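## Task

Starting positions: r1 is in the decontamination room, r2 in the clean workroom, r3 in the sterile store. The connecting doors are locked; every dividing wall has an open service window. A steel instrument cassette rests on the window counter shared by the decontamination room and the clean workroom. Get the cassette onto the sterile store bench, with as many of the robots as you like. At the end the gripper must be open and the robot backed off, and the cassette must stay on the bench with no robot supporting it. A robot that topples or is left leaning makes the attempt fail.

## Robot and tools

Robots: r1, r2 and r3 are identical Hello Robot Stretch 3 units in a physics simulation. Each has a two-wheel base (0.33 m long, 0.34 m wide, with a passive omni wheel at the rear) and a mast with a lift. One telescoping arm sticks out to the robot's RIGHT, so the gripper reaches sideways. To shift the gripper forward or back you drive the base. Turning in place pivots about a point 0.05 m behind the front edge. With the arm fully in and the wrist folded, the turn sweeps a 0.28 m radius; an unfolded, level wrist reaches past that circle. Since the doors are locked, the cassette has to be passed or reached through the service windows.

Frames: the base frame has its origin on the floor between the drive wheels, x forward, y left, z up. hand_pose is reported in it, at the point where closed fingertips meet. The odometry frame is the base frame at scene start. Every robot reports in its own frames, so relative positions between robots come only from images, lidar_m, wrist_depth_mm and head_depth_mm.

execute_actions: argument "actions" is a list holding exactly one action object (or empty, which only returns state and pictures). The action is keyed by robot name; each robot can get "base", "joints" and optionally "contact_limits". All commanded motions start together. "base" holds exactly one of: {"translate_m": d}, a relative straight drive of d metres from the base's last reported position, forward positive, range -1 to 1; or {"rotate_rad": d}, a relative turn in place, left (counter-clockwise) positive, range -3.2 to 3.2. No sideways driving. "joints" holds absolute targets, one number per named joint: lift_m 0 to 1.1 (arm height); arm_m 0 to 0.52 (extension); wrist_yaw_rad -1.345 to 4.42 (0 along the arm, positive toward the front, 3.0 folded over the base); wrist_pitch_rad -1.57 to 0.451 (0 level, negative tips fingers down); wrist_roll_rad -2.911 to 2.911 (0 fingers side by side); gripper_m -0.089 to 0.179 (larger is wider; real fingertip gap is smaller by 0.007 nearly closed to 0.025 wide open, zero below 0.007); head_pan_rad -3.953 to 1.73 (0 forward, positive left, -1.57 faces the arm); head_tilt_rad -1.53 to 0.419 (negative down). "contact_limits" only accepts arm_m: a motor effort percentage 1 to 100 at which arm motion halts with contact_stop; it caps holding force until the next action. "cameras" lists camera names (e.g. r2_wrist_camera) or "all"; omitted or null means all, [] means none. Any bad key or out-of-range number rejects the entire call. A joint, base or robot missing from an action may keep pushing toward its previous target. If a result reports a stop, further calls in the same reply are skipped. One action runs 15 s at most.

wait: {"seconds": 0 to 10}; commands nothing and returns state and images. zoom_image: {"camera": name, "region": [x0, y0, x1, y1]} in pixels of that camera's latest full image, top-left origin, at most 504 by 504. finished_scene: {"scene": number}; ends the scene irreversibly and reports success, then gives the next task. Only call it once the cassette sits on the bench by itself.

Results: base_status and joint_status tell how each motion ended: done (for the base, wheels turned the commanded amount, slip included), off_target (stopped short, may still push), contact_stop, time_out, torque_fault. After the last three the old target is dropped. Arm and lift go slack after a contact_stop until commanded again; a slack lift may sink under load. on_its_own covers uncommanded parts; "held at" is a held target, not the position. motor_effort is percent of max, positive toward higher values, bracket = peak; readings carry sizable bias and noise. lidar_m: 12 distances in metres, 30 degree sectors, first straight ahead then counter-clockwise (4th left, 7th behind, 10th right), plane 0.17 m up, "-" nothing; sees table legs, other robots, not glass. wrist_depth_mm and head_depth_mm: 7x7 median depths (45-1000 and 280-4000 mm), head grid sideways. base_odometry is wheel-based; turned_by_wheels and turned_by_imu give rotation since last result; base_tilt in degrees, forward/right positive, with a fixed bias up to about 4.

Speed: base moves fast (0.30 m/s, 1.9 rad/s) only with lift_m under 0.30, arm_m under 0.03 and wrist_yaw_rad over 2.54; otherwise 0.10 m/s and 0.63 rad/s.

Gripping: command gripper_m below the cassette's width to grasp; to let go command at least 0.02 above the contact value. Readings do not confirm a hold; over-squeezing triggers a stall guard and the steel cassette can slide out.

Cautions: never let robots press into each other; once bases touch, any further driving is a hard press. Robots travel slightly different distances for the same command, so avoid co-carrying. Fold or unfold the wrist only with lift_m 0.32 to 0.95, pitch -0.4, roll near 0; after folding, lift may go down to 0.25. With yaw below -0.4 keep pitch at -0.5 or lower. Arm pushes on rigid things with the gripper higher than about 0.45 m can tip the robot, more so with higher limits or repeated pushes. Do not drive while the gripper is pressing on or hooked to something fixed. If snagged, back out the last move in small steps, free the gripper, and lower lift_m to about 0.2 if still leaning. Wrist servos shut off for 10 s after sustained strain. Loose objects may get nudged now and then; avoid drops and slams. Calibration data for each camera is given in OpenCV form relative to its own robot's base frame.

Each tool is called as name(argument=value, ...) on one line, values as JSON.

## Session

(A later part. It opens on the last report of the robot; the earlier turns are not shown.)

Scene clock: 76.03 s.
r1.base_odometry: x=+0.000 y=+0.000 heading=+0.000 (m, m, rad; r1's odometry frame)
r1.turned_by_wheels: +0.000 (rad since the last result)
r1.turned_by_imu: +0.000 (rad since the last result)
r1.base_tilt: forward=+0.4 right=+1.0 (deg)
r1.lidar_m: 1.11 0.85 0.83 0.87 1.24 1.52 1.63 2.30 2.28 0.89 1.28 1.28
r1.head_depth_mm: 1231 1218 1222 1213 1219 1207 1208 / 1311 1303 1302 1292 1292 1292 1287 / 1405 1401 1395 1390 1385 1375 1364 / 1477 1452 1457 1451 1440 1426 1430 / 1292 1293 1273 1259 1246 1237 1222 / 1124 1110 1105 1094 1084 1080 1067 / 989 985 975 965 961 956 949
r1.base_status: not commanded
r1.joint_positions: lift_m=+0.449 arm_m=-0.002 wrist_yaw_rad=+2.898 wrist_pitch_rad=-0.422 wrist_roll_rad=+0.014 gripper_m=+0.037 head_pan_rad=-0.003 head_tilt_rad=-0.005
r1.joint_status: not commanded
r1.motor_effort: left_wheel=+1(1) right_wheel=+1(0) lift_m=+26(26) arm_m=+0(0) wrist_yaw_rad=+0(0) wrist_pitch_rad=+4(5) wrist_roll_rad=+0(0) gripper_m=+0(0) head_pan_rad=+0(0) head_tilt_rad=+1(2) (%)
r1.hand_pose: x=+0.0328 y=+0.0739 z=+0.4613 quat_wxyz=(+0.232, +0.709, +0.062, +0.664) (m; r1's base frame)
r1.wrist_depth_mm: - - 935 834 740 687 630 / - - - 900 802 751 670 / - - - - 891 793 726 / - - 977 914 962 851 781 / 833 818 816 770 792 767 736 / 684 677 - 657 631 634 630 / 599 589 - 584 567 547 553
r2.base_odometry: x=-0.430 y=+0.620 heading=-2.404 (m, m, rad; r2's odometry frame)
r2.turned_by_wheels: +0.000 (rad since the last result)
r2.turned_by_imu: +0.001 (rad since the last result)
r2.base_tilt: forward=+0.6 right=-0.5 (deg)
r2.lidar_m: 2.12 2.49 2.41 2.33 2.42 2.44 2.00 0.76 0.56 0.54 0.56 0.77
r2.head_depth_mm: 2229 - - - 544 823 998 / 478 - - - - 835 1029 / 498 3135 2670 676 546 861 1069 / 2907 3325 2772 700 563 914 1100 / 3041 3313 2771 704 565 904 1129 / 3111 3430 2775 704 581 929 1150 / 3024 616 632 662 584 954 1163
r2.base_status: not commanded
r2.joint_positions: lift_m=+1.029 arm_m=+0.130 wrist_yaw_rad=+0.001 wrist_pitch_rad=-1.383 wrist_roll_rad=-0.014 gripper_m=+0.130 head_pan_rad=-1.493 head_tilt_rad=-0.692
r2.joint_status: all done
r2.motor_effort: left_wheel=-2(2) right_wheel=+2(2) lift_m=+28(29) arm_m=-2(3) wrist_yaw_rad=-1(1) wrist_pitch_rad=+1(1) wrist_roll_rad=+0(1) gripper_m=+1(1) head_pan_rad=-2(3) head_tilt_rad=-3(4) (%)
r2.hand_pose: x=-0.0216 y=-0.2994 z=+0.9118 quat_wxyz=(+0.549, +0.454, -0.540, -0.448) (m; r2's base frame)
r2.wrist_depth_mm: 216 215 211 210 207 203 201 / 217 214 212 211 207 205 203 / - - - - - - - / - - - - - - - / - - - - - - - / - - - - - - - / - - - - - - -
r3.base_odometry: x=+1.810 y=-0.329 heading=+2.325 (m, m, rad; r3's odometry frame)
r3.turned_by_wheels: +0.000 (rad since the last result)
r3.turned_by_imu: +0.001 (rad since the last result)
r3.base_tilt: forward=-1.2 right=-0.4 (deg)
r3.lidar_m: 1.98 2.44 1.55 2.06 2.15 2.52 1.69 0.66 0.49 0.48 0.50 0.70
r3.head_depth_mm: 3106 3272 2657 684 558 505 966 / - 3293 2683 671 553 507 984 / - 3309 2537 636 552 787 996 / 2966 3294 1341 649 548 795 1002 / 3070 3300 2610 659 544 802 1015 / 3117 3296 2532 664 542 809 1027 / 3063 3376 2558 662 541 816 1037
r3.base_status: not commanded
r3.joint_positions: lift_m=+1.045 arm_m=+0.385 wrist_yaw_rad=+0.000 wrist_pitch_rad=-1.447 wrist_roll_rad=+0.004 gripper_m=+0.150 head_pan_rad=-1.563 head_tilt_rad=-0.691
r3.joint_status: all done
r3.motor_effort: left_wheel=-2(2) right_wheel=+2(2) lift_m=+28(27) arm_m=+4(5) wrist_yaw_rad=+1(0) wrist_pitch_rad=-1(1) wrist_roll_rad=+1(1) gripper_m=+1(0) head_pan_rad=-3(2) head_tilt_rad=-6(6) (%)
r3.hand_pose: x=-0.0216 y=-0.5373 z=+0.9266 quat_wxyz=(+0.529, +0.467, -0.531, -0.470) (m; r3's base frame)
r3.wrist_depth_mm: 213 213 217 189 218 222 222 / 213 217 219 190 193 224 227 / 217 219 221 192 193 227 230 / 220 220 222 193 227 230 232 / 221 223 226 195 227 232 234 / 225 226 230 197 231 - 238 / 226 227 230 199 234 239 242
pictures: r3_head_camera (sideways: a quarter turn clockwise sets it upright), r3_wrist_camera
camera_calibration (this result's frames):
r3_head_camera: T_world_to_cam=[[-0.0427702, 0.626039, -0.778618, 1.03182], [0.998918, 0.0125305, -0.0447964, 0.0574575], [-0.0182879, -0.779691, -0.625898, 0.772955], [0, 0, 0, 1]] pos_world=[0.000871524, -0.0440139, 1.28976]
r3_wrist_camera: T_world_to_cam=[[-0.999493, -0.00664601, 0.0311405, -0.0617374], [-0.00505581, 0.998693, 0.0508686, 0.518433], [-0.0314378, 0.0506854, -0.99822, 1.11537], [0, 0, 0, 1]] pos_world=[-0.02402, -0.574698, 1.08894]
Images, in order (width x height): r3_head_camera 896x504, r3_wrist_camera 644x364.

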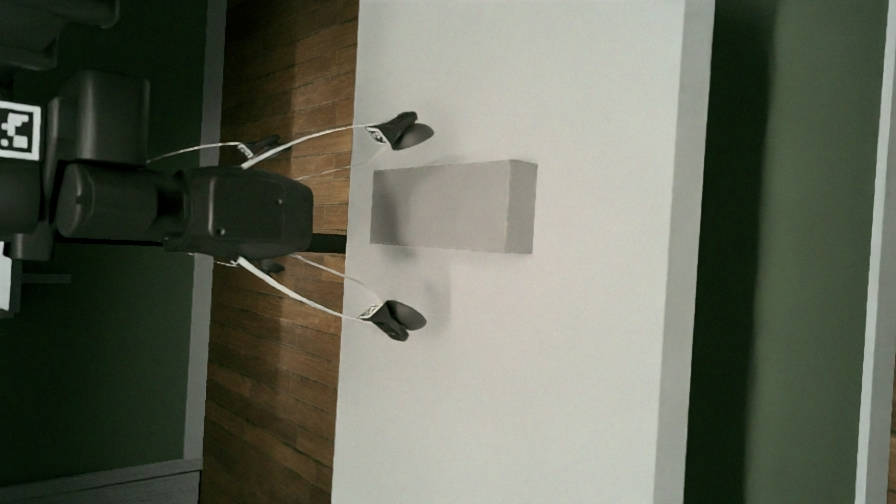

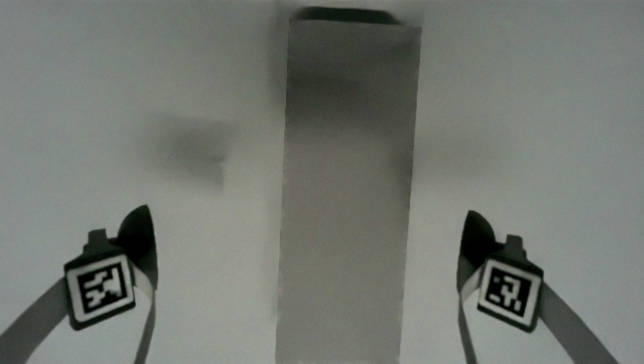

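execute_actions(actions=[{"r2":{"joints":{"arm_m":0.05}},"r3":{"base":{"translate_m":-0.024},"joints":{"arm_m":0.402,"lift_m":1.0,"gripper_m":0.13}}}], cameras=["r3_wrist_camera","r3_head_camera"])

Scene clock: 78.57 s.
r1.base_odometry: x=+0.000 y=+0.000 heading=+0.000 (m, m, rad; r1's odometry frame)
r1.turned_by_wheels: +0.000 (rad since the last result)
r1.turned_by_imu: +0.000 (rad since the last result)
r1.base_tilt: forward=+0.4 right=+1.0 (deg)
r1.lidar_m: 1.11 0.85 0.83 0.87 1.24 1.52 1.62 2.31 2.27 0.89 1.28 1.28
r1.head_depth_mm: 1223 1224 1223 1214 1217 1206 1205 / 1315 1311 1302 1296 1290 1283 1285 / 1404 1393 1386 1381 1383 1365 1362 / 1476 1453 1454 1445 1433 1429 1433 / 1291 1285 1273 1262 1252 1240 1225 / 1116 1111 1100 1090 1087 1077 1071 / 991 986 977 964 958 957 953
r1.base_status: not commanded
r1.joint_positions: lift_m=+0.449 arm_m=-0.002 wrist_yaw_rad=+2.898 wrist_pitch_rad=-0.422 wrist_roll_rad=+0.014 gripper_m=+0.037 head_pan_rad=-0.003 head_tilt_rad=-0.005
r1.joint_status: not commanded
r1.motor_effort: left_wheel=+0(1) right_wheel=+1(1) lift_m=+26(26) arm_m=+0(0) wrist_yaw_rad=+0(0) wrist_pitch_rad=+5(5) wrist_roll_rad=+0(0) gripper_m=+0(0) head_pan_rad=+0(0) head_tilt_rad=+0(1) (%)
r1.hand_pose: x=+0.0328 y=+0.0739 z=+0.4613 quat_wxyz=(+0.232, +0.709, +0.062, +0.664) (m; r1's base frame)
r1.wrist_depth_mm: - - 916 832 736 683 638 / - - - 896 799 740 669 / - - - - 884 792 733 / - - 973 970 930 850 790 / 799 801 809 761 785 762 749 / 711 695 - 648 631 629 627 / 598 591 - 578 571 558 544
r2.base_odometry: x=-0.430 y=+0.620 heading=-2.404 (m, m, rad; r2's odometry frame)
r2.turned_by_wheels: +0.000 (rad since the last result)
r2.turned_by_imu: +0.001 (rad since the last result)
r2.base_tilt: forward=+0.6 right=-0.5 (deg)
r2.lidar_m: 2.12 2.48 2.41 2.33 2.42 2.44 2.01 0.76 0.56 0.54 0.56 0.77
r2.head_depth_mm: 2820 3186 - - - - - / 483 506 - - - - 1101 / 471 515 845 668 554 - 1095 / 937 3328 2831 700 564 865 1120 / 2951 3343 2759 705 565 910 1139 / 3105 3502 2805 702 584 929 1148 / 3044 615 633 661 582 956 1163
r2.base_status: not commanded
r2.joint_positions: lift_m=+1.029 arm_m=+0.050 wrist_yaw_rad=+0.001 wrist_pitch_rad=-1.383 wrist_roll_rad=-0.014 gripper_m=+0.130 head_pan_rad=-1.493 head_tilt_rad=-0.692
r2.joint_status: all done
r2.motor_effort: left_wheel=-2(2) right_wheel=+1(1) lift_m=+28(28) arm_m=-2(2) wrist_yaw_rad=-2(1) wrist_pitch_rad=+1(1) wrist_roll_rad=+0(0) gripper_m=+1(1) head_pan_rad=-2(3) head_tilt_rad=-3(3) (%)
r2.hand_pose: x=-0.0216 y=-0.2194 z=+0.9118 quat_wxyz=(+0.549, +0.454, -0.540, -0.448) (m; r2's base frame)
r2.wrist_depth_mm: 652 626 647 636 642 637 649 / 985 966 997 983 950 944 939 / - - - - - - - / - - - - - - - / - - - - - - - / - - - - - - - / - - - - - - -
r3.base_odometry: x=+1.827 y=-0.346 heading=+2.325 (m, m, rad; r3's odometry frame)
r3.turned_by_wheels: +0.000 (rad since the last result)
r3.turned_by_imu: +0.000 (rad since the last result)
r3.base_tilt: forward=-1.1 right=-0.5 (deg)
r3.lidar_m: 1.98 2.46 1.55 2.06 2.15 2.50 1.69 0.65 0.49 0.48 0.50 0.70
r3.head_depth_mm: 2889 3259 2669 686 557 503 967 / - 3289 2623 681 555 503 986 / - - 2503 644 551 784 990 / 1101 3088 801 631 547 794 1003 / 3060 3301 2580 649 547 803 1013 / 3063 3231 2596 663 544 807 1021 / 3079 3342 2533 661 542 812 1034
r3.base_status: done
r3.joint_positions: lift_m=+1.000 arm_m=+0.402 wrist_yaw_rad=+0.000 wrist_pitch_rad=-1.447 wrist_roll_rad=+0.004 gripper_m=+0.130 head_pan_rad=-1.563 head_tilt_rad=-0.691
r3.joint_status: all done
r3.motor_effort: left_wheel=-2(6) right_wheel=+2(5) lift_m=+29(27) arm_m=+3(3) wrist_yaw_rad=+0(1) wrist_pitch_rad=-1(1) wrist_roll_rad=+1(0) gripper_m=+0(77) head_pan_rad=-2(2) head_tilt_rad=-6(6) (%)
r3.hand_pose: x=-0.0216 y=-0.5543 z=+0.8816 quat_wxyz=(+0.529, +0.467, -0.531, -0.470) (m; r3's base frame)
r3.wrist_depth_mm: 169 171 172 144 176 178 180 / 171 173 144 144 177 179 181 / 174 174 145 146 180 182 184 / 176 177 148 147 182 183 186 / 177 178 149 150 183 185 188 / 178 - 151 150 187 188 190 / 181 183 152 152 186 189 192
pictures: r3_head_camera (sideways: a quarter turn clockwise sets it upright), r3_wrist_camera
camera_calibration (this result's frames):
r3_head_camera: T_world_to_cam=[[-0.0427702, 0.62604, -0.778617, 1.03182], [0.998918, 0.0125305, -0.0447964, 0.0574575], [-0.0182879, -0.779691, -0.625898, 0.772955], [0, 0, 0, 1]] pos_world=[0.000871524, -0.0440139, 1.28976]
r3_wrist_camera: T_world_to_cam=[[-0.999493, -0.00665402, 0.0311387, -0.0604512], [-0.0050555, 0.998679, 0.0511353, 0.537395], [-0.0314378, 0.0509519, -0.998206, 1.07144], [0, 0, 0, 1]] pos_world=[-0.02402, -0.59168, 1.04392]
Images, in order (width x height): r3_head_camera 896x504, r3_wrist_camera 644x364.

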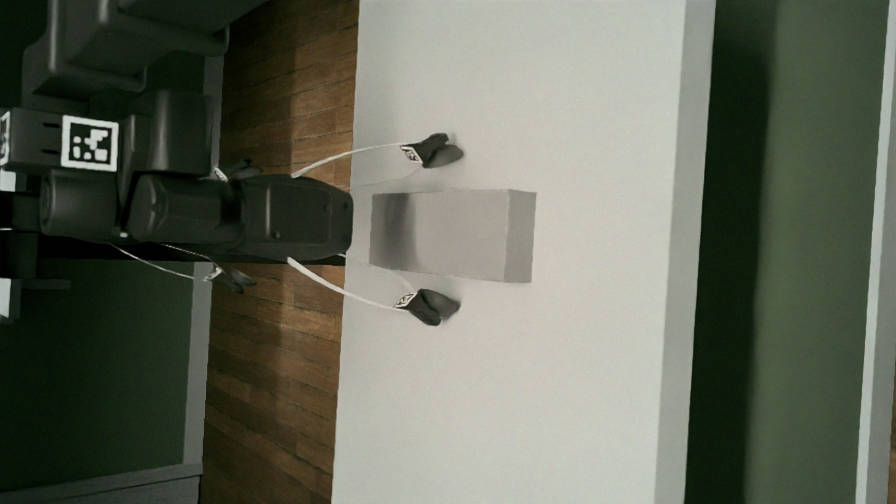

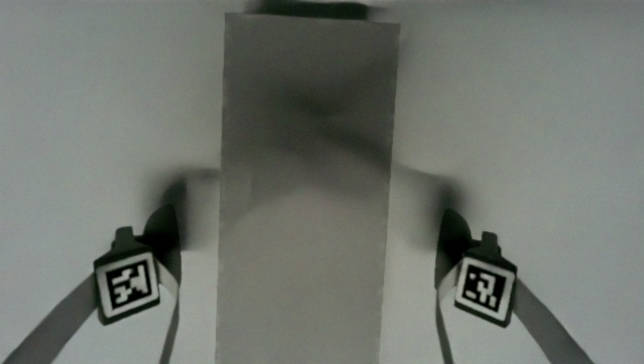

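execute_actions(actions=[{"r3":{"joints":{"gripper_m":0.035}}}], cameras=[])

execute_actions(actions=[{"r3":{"joints":{"lift_m":1.025}}}], cameras=["r3_wrist_camera","r3_head_camera"])

Scene clock: 80.30 s.
r1.base_odometry: x=+0.000 y=+0.000 heading=+0.000 (m, m, rad; r1's odometry frame)
r1.turned_by_wheels: +0.000 (rad since the last result)
r1.turned_by_imu: +0.000 (rad since the last result)
r1.base_tilt: forward=+0.4 right=+0.9 (deg)
r1.lidar_m: 1.12 0.85 0.83 0.87 1.24 1.52 1.62 2.30 2.28 0.89 1.28 1.28
r1.head_depth_mm: 1232 1229 1219 1209 1209 1215 1201 / 1305 1299 1300 1298 1294 1294 1285 / 1395 1399 1383 1380 1379 1383 1368 / 1476 1471 1449 1449 1437 1434 1426 / 1292 1283 1269 1260 1246 1241 1222 / 1125 1114 1102 1094 1083 1079 1071 / 989 981 975 969 957 951 948
r1.base_status: not commanded
r1.joint_positions: lift_m=+0.449 arm_m=-0.002 wrist_yaw_rad=+2.898 wrist_pitch_rad=-0.422 wrist_roll_rad=+0.014 gripper_m=+0.037 head_pan_rad=-0.003 head_tilt_rad=-0.005
r1.joint_status: not commanded
r1.motor_effort: left_wheel=+1(1) right_wheel=+1(0) lift_m=+26(26) arm_m=-1(0) wrist_yaw_rad=+0(0) wrist_pitch_rad=+5(5) wrist_roll_rad=+0(0) gripper_m=+0(0) head_pan_rad=+0(0) head_tilt_rad=+0(1) (%)
r1.hand_pose: x=+0.0328 y=+0.0739 z=+0.4613 quat_wxyz=(+0.232, +0.709, +0.062, +0.664) (m; r1's base frame)
r1.wrist_depth_mm: - - 907 850 741 687 630 / - - - 929 820 750 673 / - - - - 899 809 723 / - - 975 927 920 843 782 / 821 820 808 782 803 749 731 / 691 656 - 653 623 648 644 / 596 593 - 585 565 553 552
r2.base_odometry: x=-0.430 y=+0.620 heading=-2.404 (m, m, rad; r2's odometry frame)
r2.turned_by_wheels: +0.000 (rad since the last result)
r2.turned_by_imu: +0.000 (rad since the last result)
r2.base_tilt: forward=+0.6 right=-0.5 (deg)
r2.lidar_m: 2.12 2.49 2.42 2.33 2.42 2.45 2.01 0.76 0.56 0.54 0.56 0.77
r2.head_depth_mm: 2797 3220 - - - - - / 485 506 - - - - 1098 / 472 517 844 664 556 - 1094 / 943 3304 2803 701 562 864 1118 / 2990 3344 2764 702 563 905 1141 / 3132 3423 2809 703 581 932 1148 / 3037 615 632 658 583 952 1166
r2.base_status: not commanded
r2.joint_positions: lift_m=+1.029 arm_m=+0.050 wrist_yaw_rad=+0.001 wrist_pitch_rad=-1.383 wrist_roll_rad=-0.014 gripper_m=+0.130 head_pan_rad=-1.493 head_tilt_rad=-0.692
r2.joint_status: not commanded
r2.motor_effort: left_wheel=-2(2) right_wheel=+1(2) lift_m=+28(28) arm_m=-2(3) wrist_yaw_rad=-2(1) wrist_pitch_rad=+1(1) wrist_roll_rad=+0(1) gripper_m=+1(1) head_pan_rad=-3(2) head_tilt_rad=-3(3) (%)
r2.hand_pose: x=-0.0216 y=-0.2194 z=+0.9118 quat_wxyz=(+0.549, +0.454, -0.540, -0.448) (m; r2's base frame)
r2.wrist_depth_mm: 633 640 641 649 636 650 643 / 976 980 977 982 974 943 946 / - - - - - - - / - - - - - - - / - - - - - - - / - - - - - - - / - - - - - - -
r3.base_odometry: x=+1.827 y=-0.346 heading=+2.325 (m, m, rad; r3's odometry frame)
r3.turned_by_wheels: +0.000 (rad since the last result)
r3.turned_by_imu: +0.000 (rad since the last result)
r3.base_tilt: forward=-1.2 right=-0.4 (deg)
r3.lidar_m: 1.97 2.45 1.55 2.06 2.15 2.50 1.69 0.65 0.49 0.48 0.50 0.70
r3.head_depth_mm: 2902 3332 2674 684 557 505 972 / - 3339 2653 678 553 502 976 / - - 2527 644 550 786 995 / 1089 3095 2513 624 549 796 1002 / 3070 3287 2596 668 545 799 1015 / 3064 3275 2564 665 543 810 1030 / 3113 3325 2521 661 542 814 1039
r3.base_status: not commanded
r3.joint_positions: lift_m=+1.000 arm_m=+0.402 wrist_yaw_rad=+0.000 wrist_pitch_rad=-1.447 wrist_roll_rad=+0.004 gripper_m=+0.036 head_pan_rad=-1.563 head_tilt_rad=-0.691
r3.joint_status: all done
r3.motor_effort: left_wheel=-2(2) right_wheel=+0(2) lift_m=+30(30) arm_m=+3(3) wrist_yaw_rad=+0(0) wrist_pitch_rad=-1(1) wrist_roll_rad=+1(1) gripper_m=-17(93) head_pan_rad=-2(2) head_tilt_rad=-5(7) (%)
r3.hand_pose: x=-0.0216 y=-0.5544 z=+0.8815 quat_wxyz=(+0.529, +0.467, -0.531, -0.470) (m; r3's base frame)
r3.wrist_depth_mm: 170 171 171 143 175 178 178 / 172 174 144 145 178 179 181 / 173 174 146 146 180 182 184 / 175 176 147 148 181 183 185 / 177 178 149 149 166 186 188 / 177 180 150 151 152 187 188 / 180 183 152 153 188 189 191
pictures: none
No camera images: the call's "cameras" was empty. Leave "cameras" out to get every camera's image.

Scene clock: 81.30 s.
r1.base_odometry: x=+0.000 y=+0.000 heading=+0.000 (m, m, rad; r1's odometry frame)
r1.turned_by_wheels: +0.000 (rad since the last result)
r1.turned_by_imu: +0.000 (rad since the last result)
r1.base_tilt: forward=+0.4 right=+0.9 (deg)
r1.lidar_m: 1.11 0.85 0.83 0.87 1.24 1.52 1.62 2.30 2.28 0.89 1.28 1.28
r1.head_depth_mm: 1228 1218 1220 1216 1207 1208 1202 / 1320 1307 1297 1295 1299 1282 1279 / 1401 1396 1387 1391 1382 1381 1375 / 1470 1458 1450 1448 1437 1431 1432 / 1290 1281 1266 1259 1248 1238 1228 / 1117 1118 1101 1092 1087 1082 1075 / 989 981 975 967 961 953 950
r1.base_status: not commanded
r1.joint_positions: lift_m=+0.449 arm_m=-0.002 wrist_yaw_rad=+2.898 wrist_pitch_rad=-0.422 wrist_roll_rad=+0.014 gripper_m=+0.037 head_pan_rad=-0.003 head_tilt_rad=-0.005
r1.joint_status: not commanded
r1.motor_effort: left_wheel=+1(0) right_wheel=+1(1) lift_m=+26(26) arm_m=+0(0) wrist_yaw_rad=+0(0) wrist_pitch_rad=+4(4) wrist_roll_rad=+0(0) gripper_m=+0(0) head_pan_rad=+0(0) head_tilt_rad=+1(1) (%)
r1.hand_pose: x=+0.0328 y=+0.0739 z=+0.4613 quat_wxyz=(+0.232, +0.709, +0.062, +0.664) (m; r1's base frame)
r1.wrist_depth_mm: - - 951 841 750 674 614 / - - - 934 807 728 673 / - - - - 887 807 718 / - - 950 938 925 841 794 / 809 798 829 779 793 746 740 / 703 672 - 641 633 650 613 / 601 585 - 582 564 559 547
r2.base_odometry: x=-0.430 y=+0.620 heading=-2.404 (m, m, rad; r2's odometry frame)
r2.turned_by_wheels: +0.000 (rad since the last result)
r2.turned_by_imu: +0.000 (rad since the last result)
r2.base_tilt: forward=+0.7 right=-0.5 (deg)
r2.lidar_m: 2.11 2.49 2.42 2.33 2.42 2.45 2.01 0.76 0.56 0.54 0.56 0.76
r2.head_depth_mm: 2828 3202 - - - - - / 463 526 - - - - 1090 / 459 1172 1313 650 555 - 1098 / 2449 3338 2810 701 563 858 1119 / 2954 3368 2745 701 563 901 1145 / 3183 3439 2839 702 580 928 1146 / 3087 615 632 661 582 955 1169
r2.base_status: not commanded
r2.joint_positions: lift_m=+1.029 arm_m=+0.050 wrist_yaw_rad=+0.001 wrist_pitch_rad=-1.383 wrist_roll_rad=-0.014 gripper_m=+0.130 head_pan_rad=-1.493 head_tilt_rad=-0.692
r2.joint_status: not commanded
r2.motor_effort: left_wheel=-2(2) right_wheel=+1(2) lift_m=+29(29) arm_m=-2(3) wrist_yaw_rad=-1(1) wrist_pitch_rad=+1(1) wrist_roll_rad=-1(0) gripper_m=+1(1) head_pan_rad=-2(3) head_tilt_rad=-3(2) (%)
r2.hand_pose: x=-0.0216 y=-0.2194 z=+0.9118 quat_wxyz=(+0.549, +0.454, -0.540, -0.448) (m; r2's base frame)
r2.wrist_depth_mm: 628 639 634 636 630 653 655 / 945 962 980 992 945 964 979 / - - - - - - - / - - - - - - - / - - - - - - - / - - - - - - - / - - - - - - -
r3.base_odometry: x=+1.827 y=-0.346 heading=+2.325 (m, m, rad; r3's odometry frame)
r3.turned_by_wheels: +0.000 (rad since the last result)
r3.turned_by_imu: +0.000 (rad since the last result)
r3.base_tilt: forward=-1.1 right=-0.5 (deg)
r3.lidar_m: 1.98 2.46 1.55 2.06 2.15 2.50 1.69 0.65 0.49 0.48 0.50 0.70
r3.head_depth_mm: - 3345 2683 683 556 504 965 / - 3353 2631 680 554 502 977 / - 3321 2571 639 551 786 997 / 1116 3238 1377 601 550 795 1005 / 3072 3325 2589 668 545 801 1010 / 3114 3287 2569 664 545 807 1024 / 3086 3261 2534 660 541 814 1040
r3.base_status: not commanded
r3.joint_positions: lift_m=+1.025 arm_m=+0.402 wrist_yaw_rad=+0.000 wrist_pitch_rad=-1.447 wrist_roll_rad=+0.004 gripper_m=+0.036 head_pan_rad=-1.563 head_tilt_rad=-0.691
r3.joint_status: all done
r3.motor_effort: left_wheel=-1(2) right_wheel=-3(2) lift_m=+35(35) arm_m=+3(3) wrist_yaw_rad=+0(0) wrist_pitch_rad=-1(1) wrist_roll_rad=+1(1) gripper_m=-14(17) head_pan_rad=-2(2) head_tilt_rad=-5(7) (%)
r3.hand_pose: x=-0.0216 y=-0.5544 z=+0.9064 quat_wxyz=(+0.529, +0.467, -0.531, -0.470) (m; r3's base frame)
r3.wrist_depth_mm: 194 197 196 197 201 201 204 / 195 196 170 154 202 204 208 / 198 198 171 156 204 206 210 / 200 202 172 157 206 208 211 / 203 204 170 159 210 210 212 / 204 207 172 161 - 214 214 / 207 209 177 162 215 216 219
pictures: r3_head_camera (sideways: a quarter turn clockwise sets it upright), r3_wrist_camera
camera_calibration (this result's frames):
r3_head_camera: T_world_to_cam=[[-0.0427701, 0.626039, -0.778618, 1.03182], [0.998918, 0.0125304, -0.0447964, 0.0574575], [-0.018288, -0.779691, -0.625898, 0.772955], [0, 0, 0, 1]] pos_world=[0.000871519, -0.0440139, 1.28976]
r3_wrist_camera: T_world_to_cam=[[-0.999493, -0.00656754, 0.0311393, -0.0611774], [-0.00497667, 0.998692, 0.0508936, 0.536438], [-0.0314329, 0.0507129, -0.998219, 1.09608], [0, 0, 0, 1]] pos_world=[-0.0240237, -0.591723, 1.06873]
Images, in order (width x height): r3_head_camera 896x504, r3_wrist_camera 644x364.

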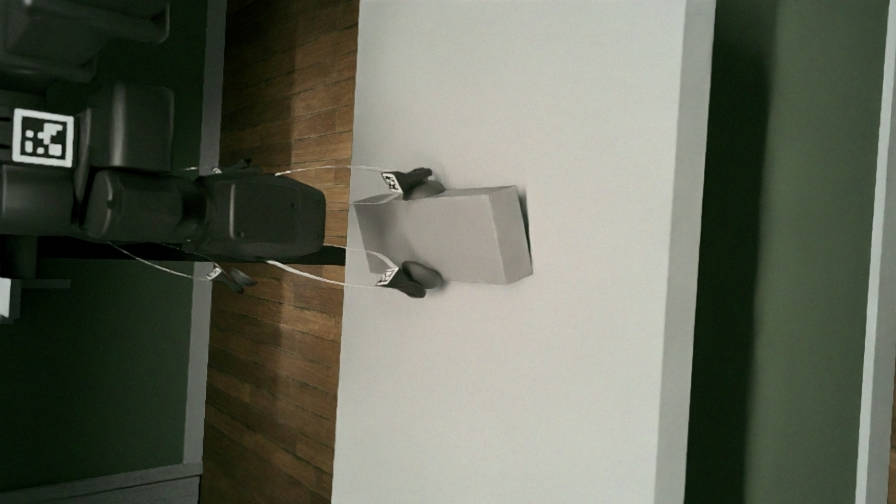

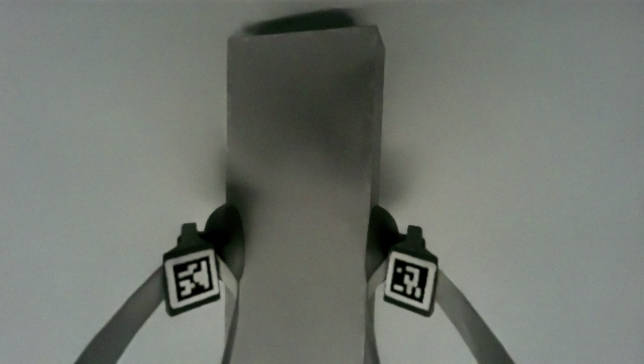

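Grip too high; regrasp lower.

execute_actions(actions=[{"r3":{"joints":{"gripper_m":0.12,"lift_m":1.015}}}], cameras=["r3_wrist_camera"])

Scene clock: 82.77 s.
r1.base_odometry: x=+0.000 y=+0.000 heading=+0.000 (m, m, rad; r1's odometry frame)
r1.turned_by_wheels: +0.000 (rad since the last result)
r1.turned_by_imu: +0.000 (rad since the last result)
r1.base_tilt: forward=+0.3 right=+0.9 (deg)
r1.lidar_m: 1.12 0.84 0.83 0.87 1.24 1.52 1.62 2.30 2.28 0.89 1.28 1.28
r1.head_depth_mm: 1233 1229 1222 1220 1217 1207 1210 / 1309 1301 1298 1296 1290 1283 1283 / 1401 1398 1385 1394 1381 1371 1365 / 1487 1464 1453 1445 1449 1429 1430 / 1300 1284 1275 1255 1243 1239 1230 / 1124 1117 1104 1093 1082 1076 1076 / 986 982 977 970 960 958 949
r1.base_status: not commanded
r1.joint_positions: lift_m=+0.449 arm_m=-0.002 wrist_yaw_rad=+2.898 wrist_pitch_rad=-0.422 wrist_roll_rad=+0.014 gripper_m=+0.037 head_pan_rad=-0.003 head_tilt_rad=-0.005
r1.joint_status: not commanded
r1.motor_effort: left_wheel=+0(0) right_wheel=+0(1) lift_m=+26(26) arm_m=+0(0) wrist_yaw_rad=+0(0) wrist_pitch_rad=+4(5) wrist_roll_rad=+0(0) gripper_m=+1(0) head_pan_rad=+0(0) head_tilt_rad=+1(0) (%)
r1.hand_pose: x=+0.0328 y=+0.0739 z=+0.4613 quat_wxyz=(+0.232, +0.709, +0.062, +0.664) (m; r1's base frame)
r1.wrist_depth_mm: - - 906 820 747 707 628 / - - - 906 819 738 684 / - - - - 908 788 734 / - - 978 961 920 845 765 / 837 786 817 782 802 744 747 / 691 674 - 650 631 650 636 / 581 590 - 586 564 563 540
r2.base_odometry: x=-0.430 y=+0.620 heading=-2.404 (m, m, rad; r2's odometry frame)
r2.turned_by_wheels: +0.000 (rad since the last result)
r2.turned_by_imu: +0.000 (rad since the last result)
r2.base_tilt: forward=+0.6 right=-0.5 (deg)
r2.lidar_m: 2.13 2.49 2.42 2.33 2.42 2.44 2.00 0.76 0.56 0.54 0.56 0.77
r2.head_depth_mm: 2822 3176 - - - - - / 469 526 - - - - 1098 / 460 556 1283 668 554 - 1102 / 2281 3298 2772 703 563 860 1114 / 3023 3264 2731 703 564 905 1141 / 3126 3426 2778 703 582 932 1148 / 3060 613 632 661 583 957 1167
r2.base_status: not commanded
r2.joint_positions: lift_m=+1.029 arm_m=+0.050 wrist_yaw_rad=+0.001 wrist_pitch_rad=-1.383 wrist_roll_rad=-0.014 gripper_m=+0.130 head_pan_rad=-1.493 head_tilt_rad=-0.692
r2.joint_status: not commanded
r2.motor_effort: left_wheel=-2(2) right_wheel=+1(1) lift_m=+28(28) arm_m=-3(2) wrist_yaw_rad=-1(2) wrist_pitch_rad=+1(1) wrist_roll_rad=+0(0) gripper_m=+1(1) head_pan_rad=-1(2) head_tilt_rad=-3(3) (%)
r2.hand_pose: x=-0.0216 y=-0.2194 z=+0.9118 quat_wxyz=(+0.549, +0.454, -0.540, -0.448) (m; r2's base frame)
r2.wrist_depth_mm: 643 648 635 643 642 648 641 / 969 956 982 979 985 960 943 / - - - - - - - / - - - - - - - / - - - - - - - / - - - - - - - / - - - - - - -
r3.base_odometry: x=+1.827 y=-0.346 heading=+2.325 (m, m, rad; r3's odometry frame)
r3.turned_by_wheels: +0.000 (rad since the last result)
r3.turned_by_imu: +0.000 (rad since the last result)
r3.base_tilt: forward=-1.1 right=-0.6 (deg)
r3.lidar_m: 1.97 2.46 1.55 2.05 2.15 2.50 1.69 0.66 0.49 0.47 0.50 0.70
r3.head_depth_mm: - 3300 2700 685 556 504 964 / - 3368 2661 680 555 503 980 / - - 2539 643 552 788 987 / 1102 3152 1931 626 548 791 1004 / 3041 3249 2604 657 545 796 1014 / 3058 3253 2558 666 543 805 1023 / 3087 3293 2555 661 540 813 1034
r3.base_status: not commanded
r3.joint_positions: lift_m=+1.015 arm_m=+0.402 wrist_yaw_rad=+0.000 wrist_pitch_rad=-1.448 wrist_roll_rad=+0.004 gripper_m=+0.120 head_pan_rad=-1.563 head_tilt_rad=-0.691
r3.joint_status: all done
r3.motor_effort: left_wheel=-2(3) right_wheel=+2(6) lift_m=+29(26) arm_m=+3(3) wrist_yaw_rad=+0(0) wrist_pitch_rad=-1(1) wrist_roll_rad=+1(1) gripper_m=+0(84) head_pan_rad=-3(2) head_tilt_rad=-6(7) (%)
r3.hand_pose: x=-0.0216 y=-0.5541 z=+0.8966 quat_wxyz=(+0.529, +0.467, -0.531, -0.470) (m; r3's base frame)
r3.wrist_depth_mm: 184 186 187 187 189 193 194 / 185 188 188 159 192 194 196 / 187 188 190 161 195 197 197 / 189 192 192 164 198 197 201 / 190 195 195 164 200 201 203 / 194 - 181 166 200 202 204 / 196 198 199 168 203 205 207
pictures: r3_wrist_camera
camera_calibration (this result's frames):
r3_wrist_camera: T_world_to_cam=[[-0.999493, -0.00659586, 0.0311335, -0.0608813], [-0.00497333, 0.998639, 0.0519079, 0.535737], [-0.0314335, 0.0517268, -0.998166, 1.08681], [0, 0, 0, 1]] pos_world=[-0.0240237, -0.591627, 1.05891]
Images, in order (width x height): r3_wrist_camera 644x364.

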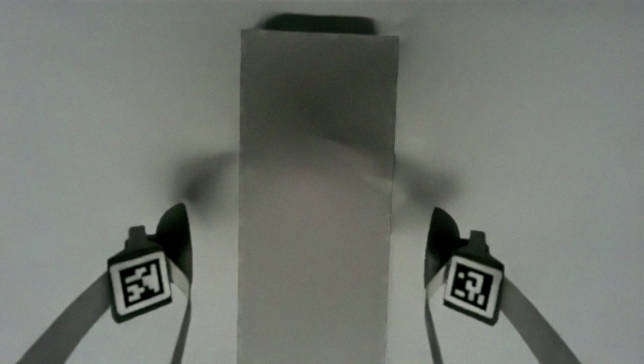

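execute_actions(actions=[{"r3":{"joints":{"gripper_m":0.11,"lift_m":0.994}}}], cameras=[])

execute_actions(actions=[{"r3":{"joints":{"gripper_m":0.005}}}], cameras=[])

execute_actions(actions=[{"r3":{"joints":{"lift_m":1.015}}}], cameras=["r3_wrist_camera","r3_head_camera"])

Scene clock: 84.20 s.
r1.base_odometry: x=+0.000 y=+0.000 heading=+0.000 (m, m, rad; r1's odometry frame)
r1.turned_by_wheels: +0.000 (rad since the last result)
r1.turned_by_imu: +0.000 (rad since the last result)
r1.base_tilt: forward=+0.4 right=+0.9 (deg)
r1.lidar_m: 1.12 0.85 0.83 0.87 1.24 1.52 1.62 2.31 2.28 0.89 1.28 1.28
r1.head_depth_mm: 1231 1225 1221 1218 1217 1206 1206 / 1319 1306 1303 1303 1289 1293 1273 / 1400 1393 1394 1387 1378 1370 1374 / 1466 1467 1462 1452 1432 1430 1436 / 1299 1290 1274 1259 1247 1236 1225 / 1121 1118 1101 1091 1087 1079 1070 / 990 984 979 968 962 955 951
r1.base_status: not commanded
r1.joint_positions: lift_m=+0.449 arm_m=-0.002 wrist_yaw_rad=+2.898 wrist_pitch_rad=-0.422 wrist_roll_rad=+0.014 gripper_m=+0.037 head_pan_rad=-0.003 head_tilt_rad=-0.005
r1.joint_status: not commanded
r1.motor_effort: left_wheel=+0(0) right_wheel=+0(0) lift_m=+26(26) arm_m=-1(0) wrist_yaw_rad=+0(0) wrist_pitch_rad=+4(5) wrist_roll_rad=+0(0) gripper_m=+0(0) head_pan_rad=-1(0) head_tilt_rad=+2(0) (%)
r1.hand_pose: x=+0.0328 y=+0.0739 z=+0.4613 quat_wxyz=(+0.232, +0.709, +0.062, +0.664) (m; r1's base frame)
r1.wrist_depth_mm: - - 905 838 749 679 622 / - - - 908 809 748 680 / - - - - 884 798 732 / - - 984 970 928 842 779 / 807 796 824 765 806 741 734 / 688 669 - 653 638 640 632 / 595 590 - 580 576 563 550
r2.base_odometry: x=-0.430 y=+0.620 heading=-2.404 (m, m, rad; r2's odometry frame)
r2.turned_by_wheels: +0.000 (rad since the last result)
r2.turned_by_imu: +0.000 (rad since the last result)
r2.base_tilt: forward=+0.6 right=-0.4 (deg)
r2.lidar_m: 2.12 2.49 2.41 2.33 2.41 2.45 2.00 0.76 0.56 0.54 0.56 0.77
r2.head_depth_mm: 2834 3176 - - - - - / 2251 507 - - - - 1101 / 474 518 842 670 554 - 1102 / 943 3294 2766 697 562 858 1120 / 2987 3354 2789 703 565 905 1147 / 3157 3468 2790 705 582 923 1144 / 3045 615 633 664 582 961 1171
r2.base_status: not commanded
r2.joint_positions: lift_m=+1.029 arm_m=+0.050 wrist_yaw_rad=+0.001 wrist_pitch_rad=-1.383 wrist_roll_rad=-0.014 gripper_m=+0.130 head_pan_rad=-1.493 head_tilt_rad=-0.692
r2.joint_status: not commanded
r2.motor_effort: left_wheel=-3(2) right_wheel=+2(2) lift_m=+28(28) arm_m=-2(2) wrist_yaw_rad=-1(1) wrist_pitch_rad=+1(1) wrist_roll_rad=+0(1) gripper_m=+0(1) head_pan_rad=-2(2) head_tilt_rad=-3(3) (%)
r2.hand_pose: x=-0.0216 y=-0.2194 z=+0.9118 quat_wxyz=(+0.549, +0.454, -0.540, -0.448) (m; r2's base frame)
r2.wrist_depth_mm: 625 646 638 635 640 645 648 / 957 980 966 995 970 957 955 / - - - - - - - / - - - - - - - / - - - - - - - / - - - - - - - / - - - - - - -
r3.base_odometry: x=+1.827 y=-0.346 heading=+2.325 (m, m, rad; r3's odometry frame)
r3.turned_by_wheels: +0.000 (rad since the last result)
r3.turned_by_imu: +0.000 (rad since the last result)
r3.base_tilt: forward=-1.2 right=-0.6 (deg)
r3.lidar_m: 1.98 2.46 1.55 2.06 2.15 2.51 1.70 0.66 0.49 0.48 0.50 0.70
r3.head_depth_mm: 2866 - 2680 684 558 503 965 / - 3334 2616 681 555 503 978 / - - 2516 640 550 786 989 / 1097 2167 805 627 549 792 1007 / 3064 3260 2598 664 546 802 1007 / 3073 3274 2579 664 545 804 1029 / 3102 3320 2529 662 542 813 1033
r3.base_status: not commanded
r3.joint_positions: lift_m=+0.997 arm_m=+0.402 wrist_yaw_rad=+0.000 wrist_pitch_rad=-1.449 wrist_roll_rad=+0.004 gripper_m=+0.110 head_pan_rad=-1.563 head_tilt_rad=-0.691
r3.joint_status: lift_m contact_stop (moved -0.018 of -0.021); the others done
r3.on_its_own: lift_m is slack since a contact_stop, until your next command for it
r3.motor_effort: left_wheel=-3(3) right_wheel=+2(2) lift_m=+30(27) arm_m=+3(3) wrist_yaw_rad=+1(1) wrist_pitch_rad=+0(1) wrist_roll_rad=+1(0) gripper_m=-1(49) head_pan_rad=-2(2) head_tilt_rad=-6(6) (%)
r3.hand_pose: x=-0.0216 y=-0.5538 z=+0.8783 quat_wxyz=(+0.528, +0.468, -0.530, -0.470) (m; r3's base frame)
r3.wrist_depth_mm: 167 169 169 140 173 174 176 / 169 170 171 142 175 176 177 / 171 172 172 143 177 178 181 / 173 174 174 145 178 181 182 / 174 177 146 147 164 183 183 / 178 - 147 148 182 184 186 / 178 179 150 150 183 187 190
pictures: none
No camera images: the call's "cameras" was empty. Leave "cameras" out to get every camera's image.

not run: a stop came earlier in this reply.

not run: a stop came earlier in this reply.

execute_actions(actions=[{"r3":{"joints":{"gripper_m":0.0}}}], cameras=[])

execute_actions(actions=[{"r3":{"joints":{"lift_m":1.02}}}], cameras=["r3_wrist_camera","r3_head_camera"])

Scene clock: 86.07 s.
r1.base_odometry: x=+0.000 y=+0.000 heading=+0.000 (m, m, rad; r1's odometry frame)
r1.turned_by_wheels: +0.000 (rad since the last result)
r1.turned_by_imu: +0.000 (rad since the last result)
r1.base_tilt: forward=+0.4 right=+0.9 (deg)
r1.lidar_m: 1.12 0.85 0.83 0.87 1.24 1.52 1.62 2.31 2.28 0.89 1.29 1.28
r1.head_depth_mm: 1229 1225 1215 1219 1217 1213 1208 / 1313 1308 1301 1295 1285 1286 1284 / 1406 1401 1392 1384 1377 1377 1371 / 1480 1469 1455 1438 1441 1436 1422 / 1305 1284 1280 1265 1243 1240 1233 / 1116 1113 1106 1094 1084 1078 1065 / 991 981 978 970 961 954 955
r1.base_status: not commanded
r1.joint_positions: lift_m=+0.449 arm_m=-0.002 wrist_yaw_rad=+2.898 wrist_pitch_rad=-0.422 wrist_roll_rad=+0.014 gripper_m=+0.037 head_pan_rad=-0.003 head_tilt_rad=-0.005
r1.joint_status: not commanded
r1.motor_effort: left_wheel=+0(1) right_wheel=+0(0) lift_m=+26(26) arm_m=+0(0) wrist_yaw_rad=+0(0) wrist_pitch_rad=+5(5) wrist_roll_rad=+0(0) gripper_m=+0(0) head_pan_rad=+0(0) head_tilt_rad=+0(1) (%)
r1.hand_pose: x=+0.0328 y=+0.0739 z=+0.4613 quat_wxyz=(+0.232, +0.709, +0.062, +0.664) (m; r1's base frame)
r1.wrist_depth_mm: - - 917 825 738 676 618 / - - - 925 823 742 667 / - - - - 906 803 720 / - - 961 949 921 849 786 / 832 799 794 792 800 769 722 / 678 677 - 659 631 642 630 / 596 594 - 592 561 554 558
r2.base_odometry: x=-0.430 y=+0.620 heading=-2.404 (m, m, rad; r2's odometry frame)
r2.turned_by_wheels: +0.000 (rad since the last result)
r2.turned_by_imu: +0.000 (rad since the last result)
r2.base_tilt: forward=+0.6 right=-0.5 (deg)
r2.lidar_m: 2.12 2.49 2.41 2.33 2.42 2.44 2.01 0.76 0.56 0.54 0.56 0.77
r2.head_depth_mm: 2840 3209 - - - - - / 1001 507 - - - - 1094 / 472 517 845 668 556 - 1098 / 949 3352 2767 701 562 864 1118 / 2945 3332 2723 698 564 900 1140 / 3085 3406 2819 703 582 930 1146 / 3032 617 633 660 581 959 1164
r2.base_status: not commanded
r2.joint_positions: lift_m=+1.029 arm_m=+0.050 wrist_yaw_rad=+0.001 wrist_pitch_rad=-1.383 wrist_roll_rad=-0.014 gripper_m=+0.130 head_pan_rad=-1.493 head_tilt_rad=-0.692
r2.joint_status: not commanded
r2.motor_effort: left_wheel=-2(2) right_wheel=+2(2) lift_m=+28(29) arm_m=-2(2) wrist_yaw_rad=-1(1) wrist_pitch_rad=+1(1) wrist_roll_rad=+0(1) gripper_m=+0(1) head_pan_rad=-3(2) head_tilt_rad=-3(4) (%)
r2.hand_pose: x=-0.0216 y=-0.2194 z=+0.9118 quat_wxyz=(+0.549, +0.454, -0.540, -0.448) (m; r2's base frame)
r2.wrist_depth_mm: 640 648 638 645 645 652 646 / 970 - 967 970 956 938 963 / - - - - - - - / - - - - - - - / - - - - - - - / - - - - - - - / - - - - - - -
r3.base_odometry: x=+1.827 y=-0.346 heading=+2.325 (m, m, rad; r3's odometry frame)
r3.turned_by_wheels: +0.000 (rad since the last result)
r3.turned_by_imu: +0.000 (rad since the last result)
r3.base_tilt: forward=-1.1 right=-0.5 (deg)
r3.lidar_m: 1.98 2.45 1.55 2.06 2.16 2.50 1.69 0.66 0.49 0.48 0.50 0.69
r3.head_depth_mm: 2897 3199 2649 685 557 505 967 / - 3286 2654 679 553 504 978 / - - 2487 643 552 786 993 / 1098 3096 1657 619 549 791 1005 / 3059 3271 2615 667 547 798 1014 / 3104 3273 2563 664 544 808 1022 / 3096 3269 2553 663 539 813 1036
r3.base_status: not commanded
r3.joint_positions: lift_m=+0.999 arm_m=+0.402 wrist_yaw_rad=+0.000 wrist_pitch_rad=-1.447 wrist_roll_rad=+0.004 gripper_m=+0.001 head_pan_rad=-1.563 head_tilt_rad=-0.691
r3.joint_status: all done
r3.on_its_own: lift_m is slack since a contact_stop, until your next command for it (your +0.994 is given up)
r3.motor_effort: left_wheel=-2(3) right_wheel=+2(3) lift_m=+32(32) arm_m=+3(3) wrist_yaw_rad=+0(1) wrist_pitch_rad=-1(1) wrist_roll_rad=+1(1) gripper_m=-27(100) head_pan_rad=-2(2) head_tilt_rad=-6(6) (%)
r3.hand_pose: x=-0.0216 y=-0.5542 z=+0.8806 quat_wxyz=(+0.529, +0.467, -0.531, -0.470) (m; r3's base frame)
r3.wrist_depth_mm: 168 170 171 141 173 176 177 / 172 172 142 142 176 179 181 / 172 173 142 144 178 180 182 / 174 174 144 145 180 182 183 / 177 176 146 147 165 183 186 / 179 178 148 148 150 186 187 / 180 181 150 150 186 188 189
pictures: none
No camera images: the call's "cameras" was empty. Leave "cameras" out to get every camera's image.

Scene clock: 87.00 s.
r1.base_odometry: x=+0.000 y=+0.000 heading=+0.000 (m, m, rad; r1's odometry frame)
r1.turned_by_wheels: +0.000 (rad since the last result)
r1.turned_by_imu: +0.000 (rad since the last result)
r1.base_tilt: forward=+0.5 right=+1.0 (deg)
r1.lidar_m: 1.12 0.85 0.83 0.88 1.25 1.52 1.62 2.31 2.28 0.89 1.28 1.28
r1.head_depth_mm: 1229 1221 1221 1218 1215 1206 1211 / 1310 1302 1300 1289 1297 1288 1282 / 1397 1402 1391 1387 1381 1385 1367 / 1480 1455 1454 1442 1424 1422 1425 / 1298 1292 1278 1261 1249 1239 1227 / 1120 1110 1101 1099 1088 1080 1071 / 992 979 973 972 966 956 950
r1.base_status: not commanded
r1.joint_positions: lift_m=+0.449 arm_m=-0.002 wrist_yaw_rad=+2.898 wrist_pitch_rad=-0.422 wrist_roll_rad=+0.014 gripper_m=+0.037 head_pan_rad=-0.003 head_tilt_rad=-0.005
r1.joint_status: not commanded
r1.motor_effort: left_wheel=+0(0) right_wheel=+0(0) lift_m=+26(26) arm_m=-1(0) wrist_yaw_rad=+0(0) wrist_pitch_rad=+4(4) wrist_roll_rad=+0(0) gripper_m=+0(1) head_pan_rad=-1(0) head_tilt_rad=+2(2) (%)
r1.hand_pose: x=+0.0328 y=+0.0739 z=+0.4613 quat_wxyz=(+0.232, +0.709, +0.062, +0.664) (m; r1's base frame)
r1.wrist_depth_mm: - - 918 834 746 685 620 / - - - 908 817 733 679 / - - - - 917 823 725 / - - 978 919 932 839 798 / 819 801 825 774 783 766 740 / 678 674 - 653 626 639 619 / 599 594 - 581 563 561 540
r2.base_odometry: x=-0.430 y=+0.620 heading=-2.404 (m, m, rad; r2's odometry frame)
r2.turned_by_wheels: +0.000 (rad since the last result)
r2.turned_by_imu: +0.000 (rad since the last result)
r2.base_tilt: forward=+0.6 right=-0.4 (deg)
r2.lidar_m: 2.12 2.49 2.41 2.32 2.42 2.44 2.01 0.76 0.56 0.54 0.56 0.77
r2.head_depth_mm: 2827 3207 - - - - - / 469 526 - - - - 1096 / 463 1178 1301 654 557 - 1102 / 2315 3320 2807 700 564 862 1120 / 3001 3344 2734 699 566 905 1140 / 3153 3485 2785 705 581 933 1148 / 3059 613 634 661 583 956 1172
r2.base_status: not commanded
r2.joint_positions: lift_m=+1.029 arm_m=+0.050 wrist_yaw_rad=+0.001 wrist_pitch_rad=-1.383 wrist_roll_rad=-0.014 gripper_m=+0.130 head_pan_rad=-1.493 head_tilt_rad=-0.692
r2.joint_status: not commanded
r2.motor_effort: left_wheel=-2(2) right_wheel=+1(1) lift_m=+28(29) arm_m=-2(2) wrist_yaw_rad=-2(1) wrist_pitch_rad=+1(1) wrist_roll_rad=-1(0) gripper_m=+1(0) head_pan_rad=-2(2) head_tilt_rad=-3(3) (%)
r2.hand_pose: x=-0.0216 y=-0.2194 z=+0.9118 quat_wxyz=(+0.549, +0.454, -0.540, -0.448) (m; r2's base frame)
r2.wrist_depth_mm: 650 640 642 647 641 642 647 / 991 - 986 979 966 962 950 / - - - - - - - / - - - - - - - / - - - - - - - / - - - - - - - / - - - - - - -
r3.base_odometry: x=+1.827 y=-0.346 heading=+2.325 (m, m, rad; r3's odometry frame)
r3.turned_by_wheels: +0.000 (rad since the last result)
r3.turned_by_imu: +0.000 (rad since the last result)
r3.base_tilt: forward=-1.0 right=-0.5 (deg)
r3.lidar_m: 1.98 2.45 1.55 2.05 2.15 2.50 1.69 0.66 0.49 0.48 0.50 0.69
r3.head_depth_mm: - 3355 2669 684 556 505 967 / - 3312 2614 681 553 503 977 / - - 2512 631 551 789 992 / 1115 3199 1942 588 548 791 1002 / 3112 3227 2594 670 547 797 1019 / 3045 3312 2592 664 545 807 1029 / 3082 3311 2548 660 542 814 1035
r3.base_status: not commanded
r3.joint_positions: lift_m=+1.020 arm_m=+0.402 wrist_yaw_rad=+0.000 wrist_pitch_rad=-1.448 wrist_roll_rad=+0.004 gripper_m=+0.005 head_pan_rad=-1.563 head_tilt_rad=-0.691
r3.joint_status: all done
r3.motor_effort: left_wheel=-2(2) right_wheel=+2(2) lift_m=+38(43) arm_m=+3(3) wrist_yaw_rad=+0(1) wrist_pitch_rad=-1(1) wrist_roll_rad=+1(1) gripper_m=-26(28) head_pan_rad=-3(3) head_tilt_rad=-6(7) (%)
r3.hand_pose: x=-0.0216 y=-0.5542 z=+0.9012 quat_wxyz=(+0.529, +0.467, -0.531, -0.470) (m; r3's base frame)
r3.wrist_depth_mm: 188 188 190 142 195 198 199 / 190 193 143 142 196 199 199 / 192 194 144 144 199 201 202 / 194 195 145 145 200 202 205 / 196 199 145 148 176 206 207 / 198 198 148 149 149 207 211 / 201 203 149 150 208 210 214
pictures: r3_head_camera (sideways: a quarter turn clockwise sets it upright), r3_wrist_camera
camera_calibration (this result's frames):
r3_head_camera: T_world_to_cam=[[-0.0427701, 0.626039, -0.778618, 1.03182], [0.998918, 0.0125304, -0.0447964, 0.0574575], [-0.018288, -0.779691, -0.625898, 0.772955], [0, 0, 0, 1]] pos_world=[0.000871519, -0.0440139, 1.28976]
r3_wrist_camera: T_world_to_cam=[[-0.999494, -0.00647423, 0.0311362, -0.0609624], [-0.00486421, 0.998661, 0.0515098, 0.535972], [-0.031428, 0.0513323, -0.998187, 1.09125], [0, 0, 0, 1]] pos_world=[-0.0240286, -0.591665, 1.06357]
Images, in order (width x height): r3_head_camera 896x504, r3_wrist_camera 644x364.

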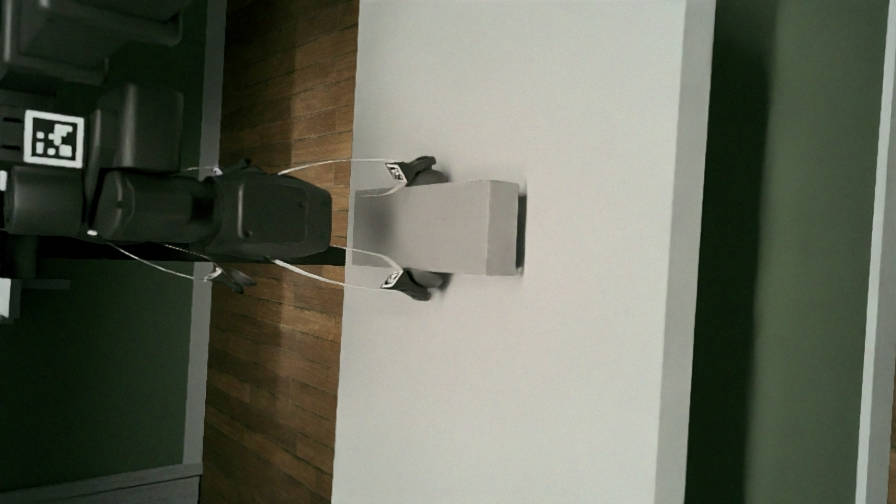

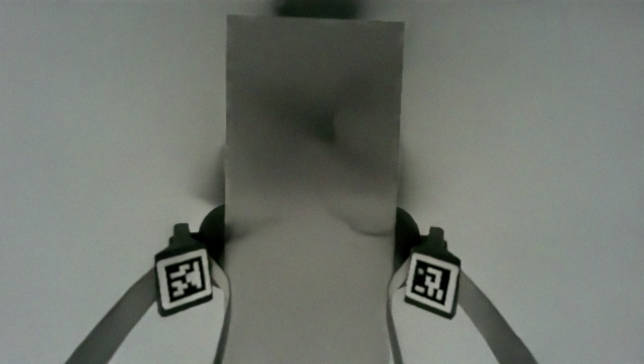

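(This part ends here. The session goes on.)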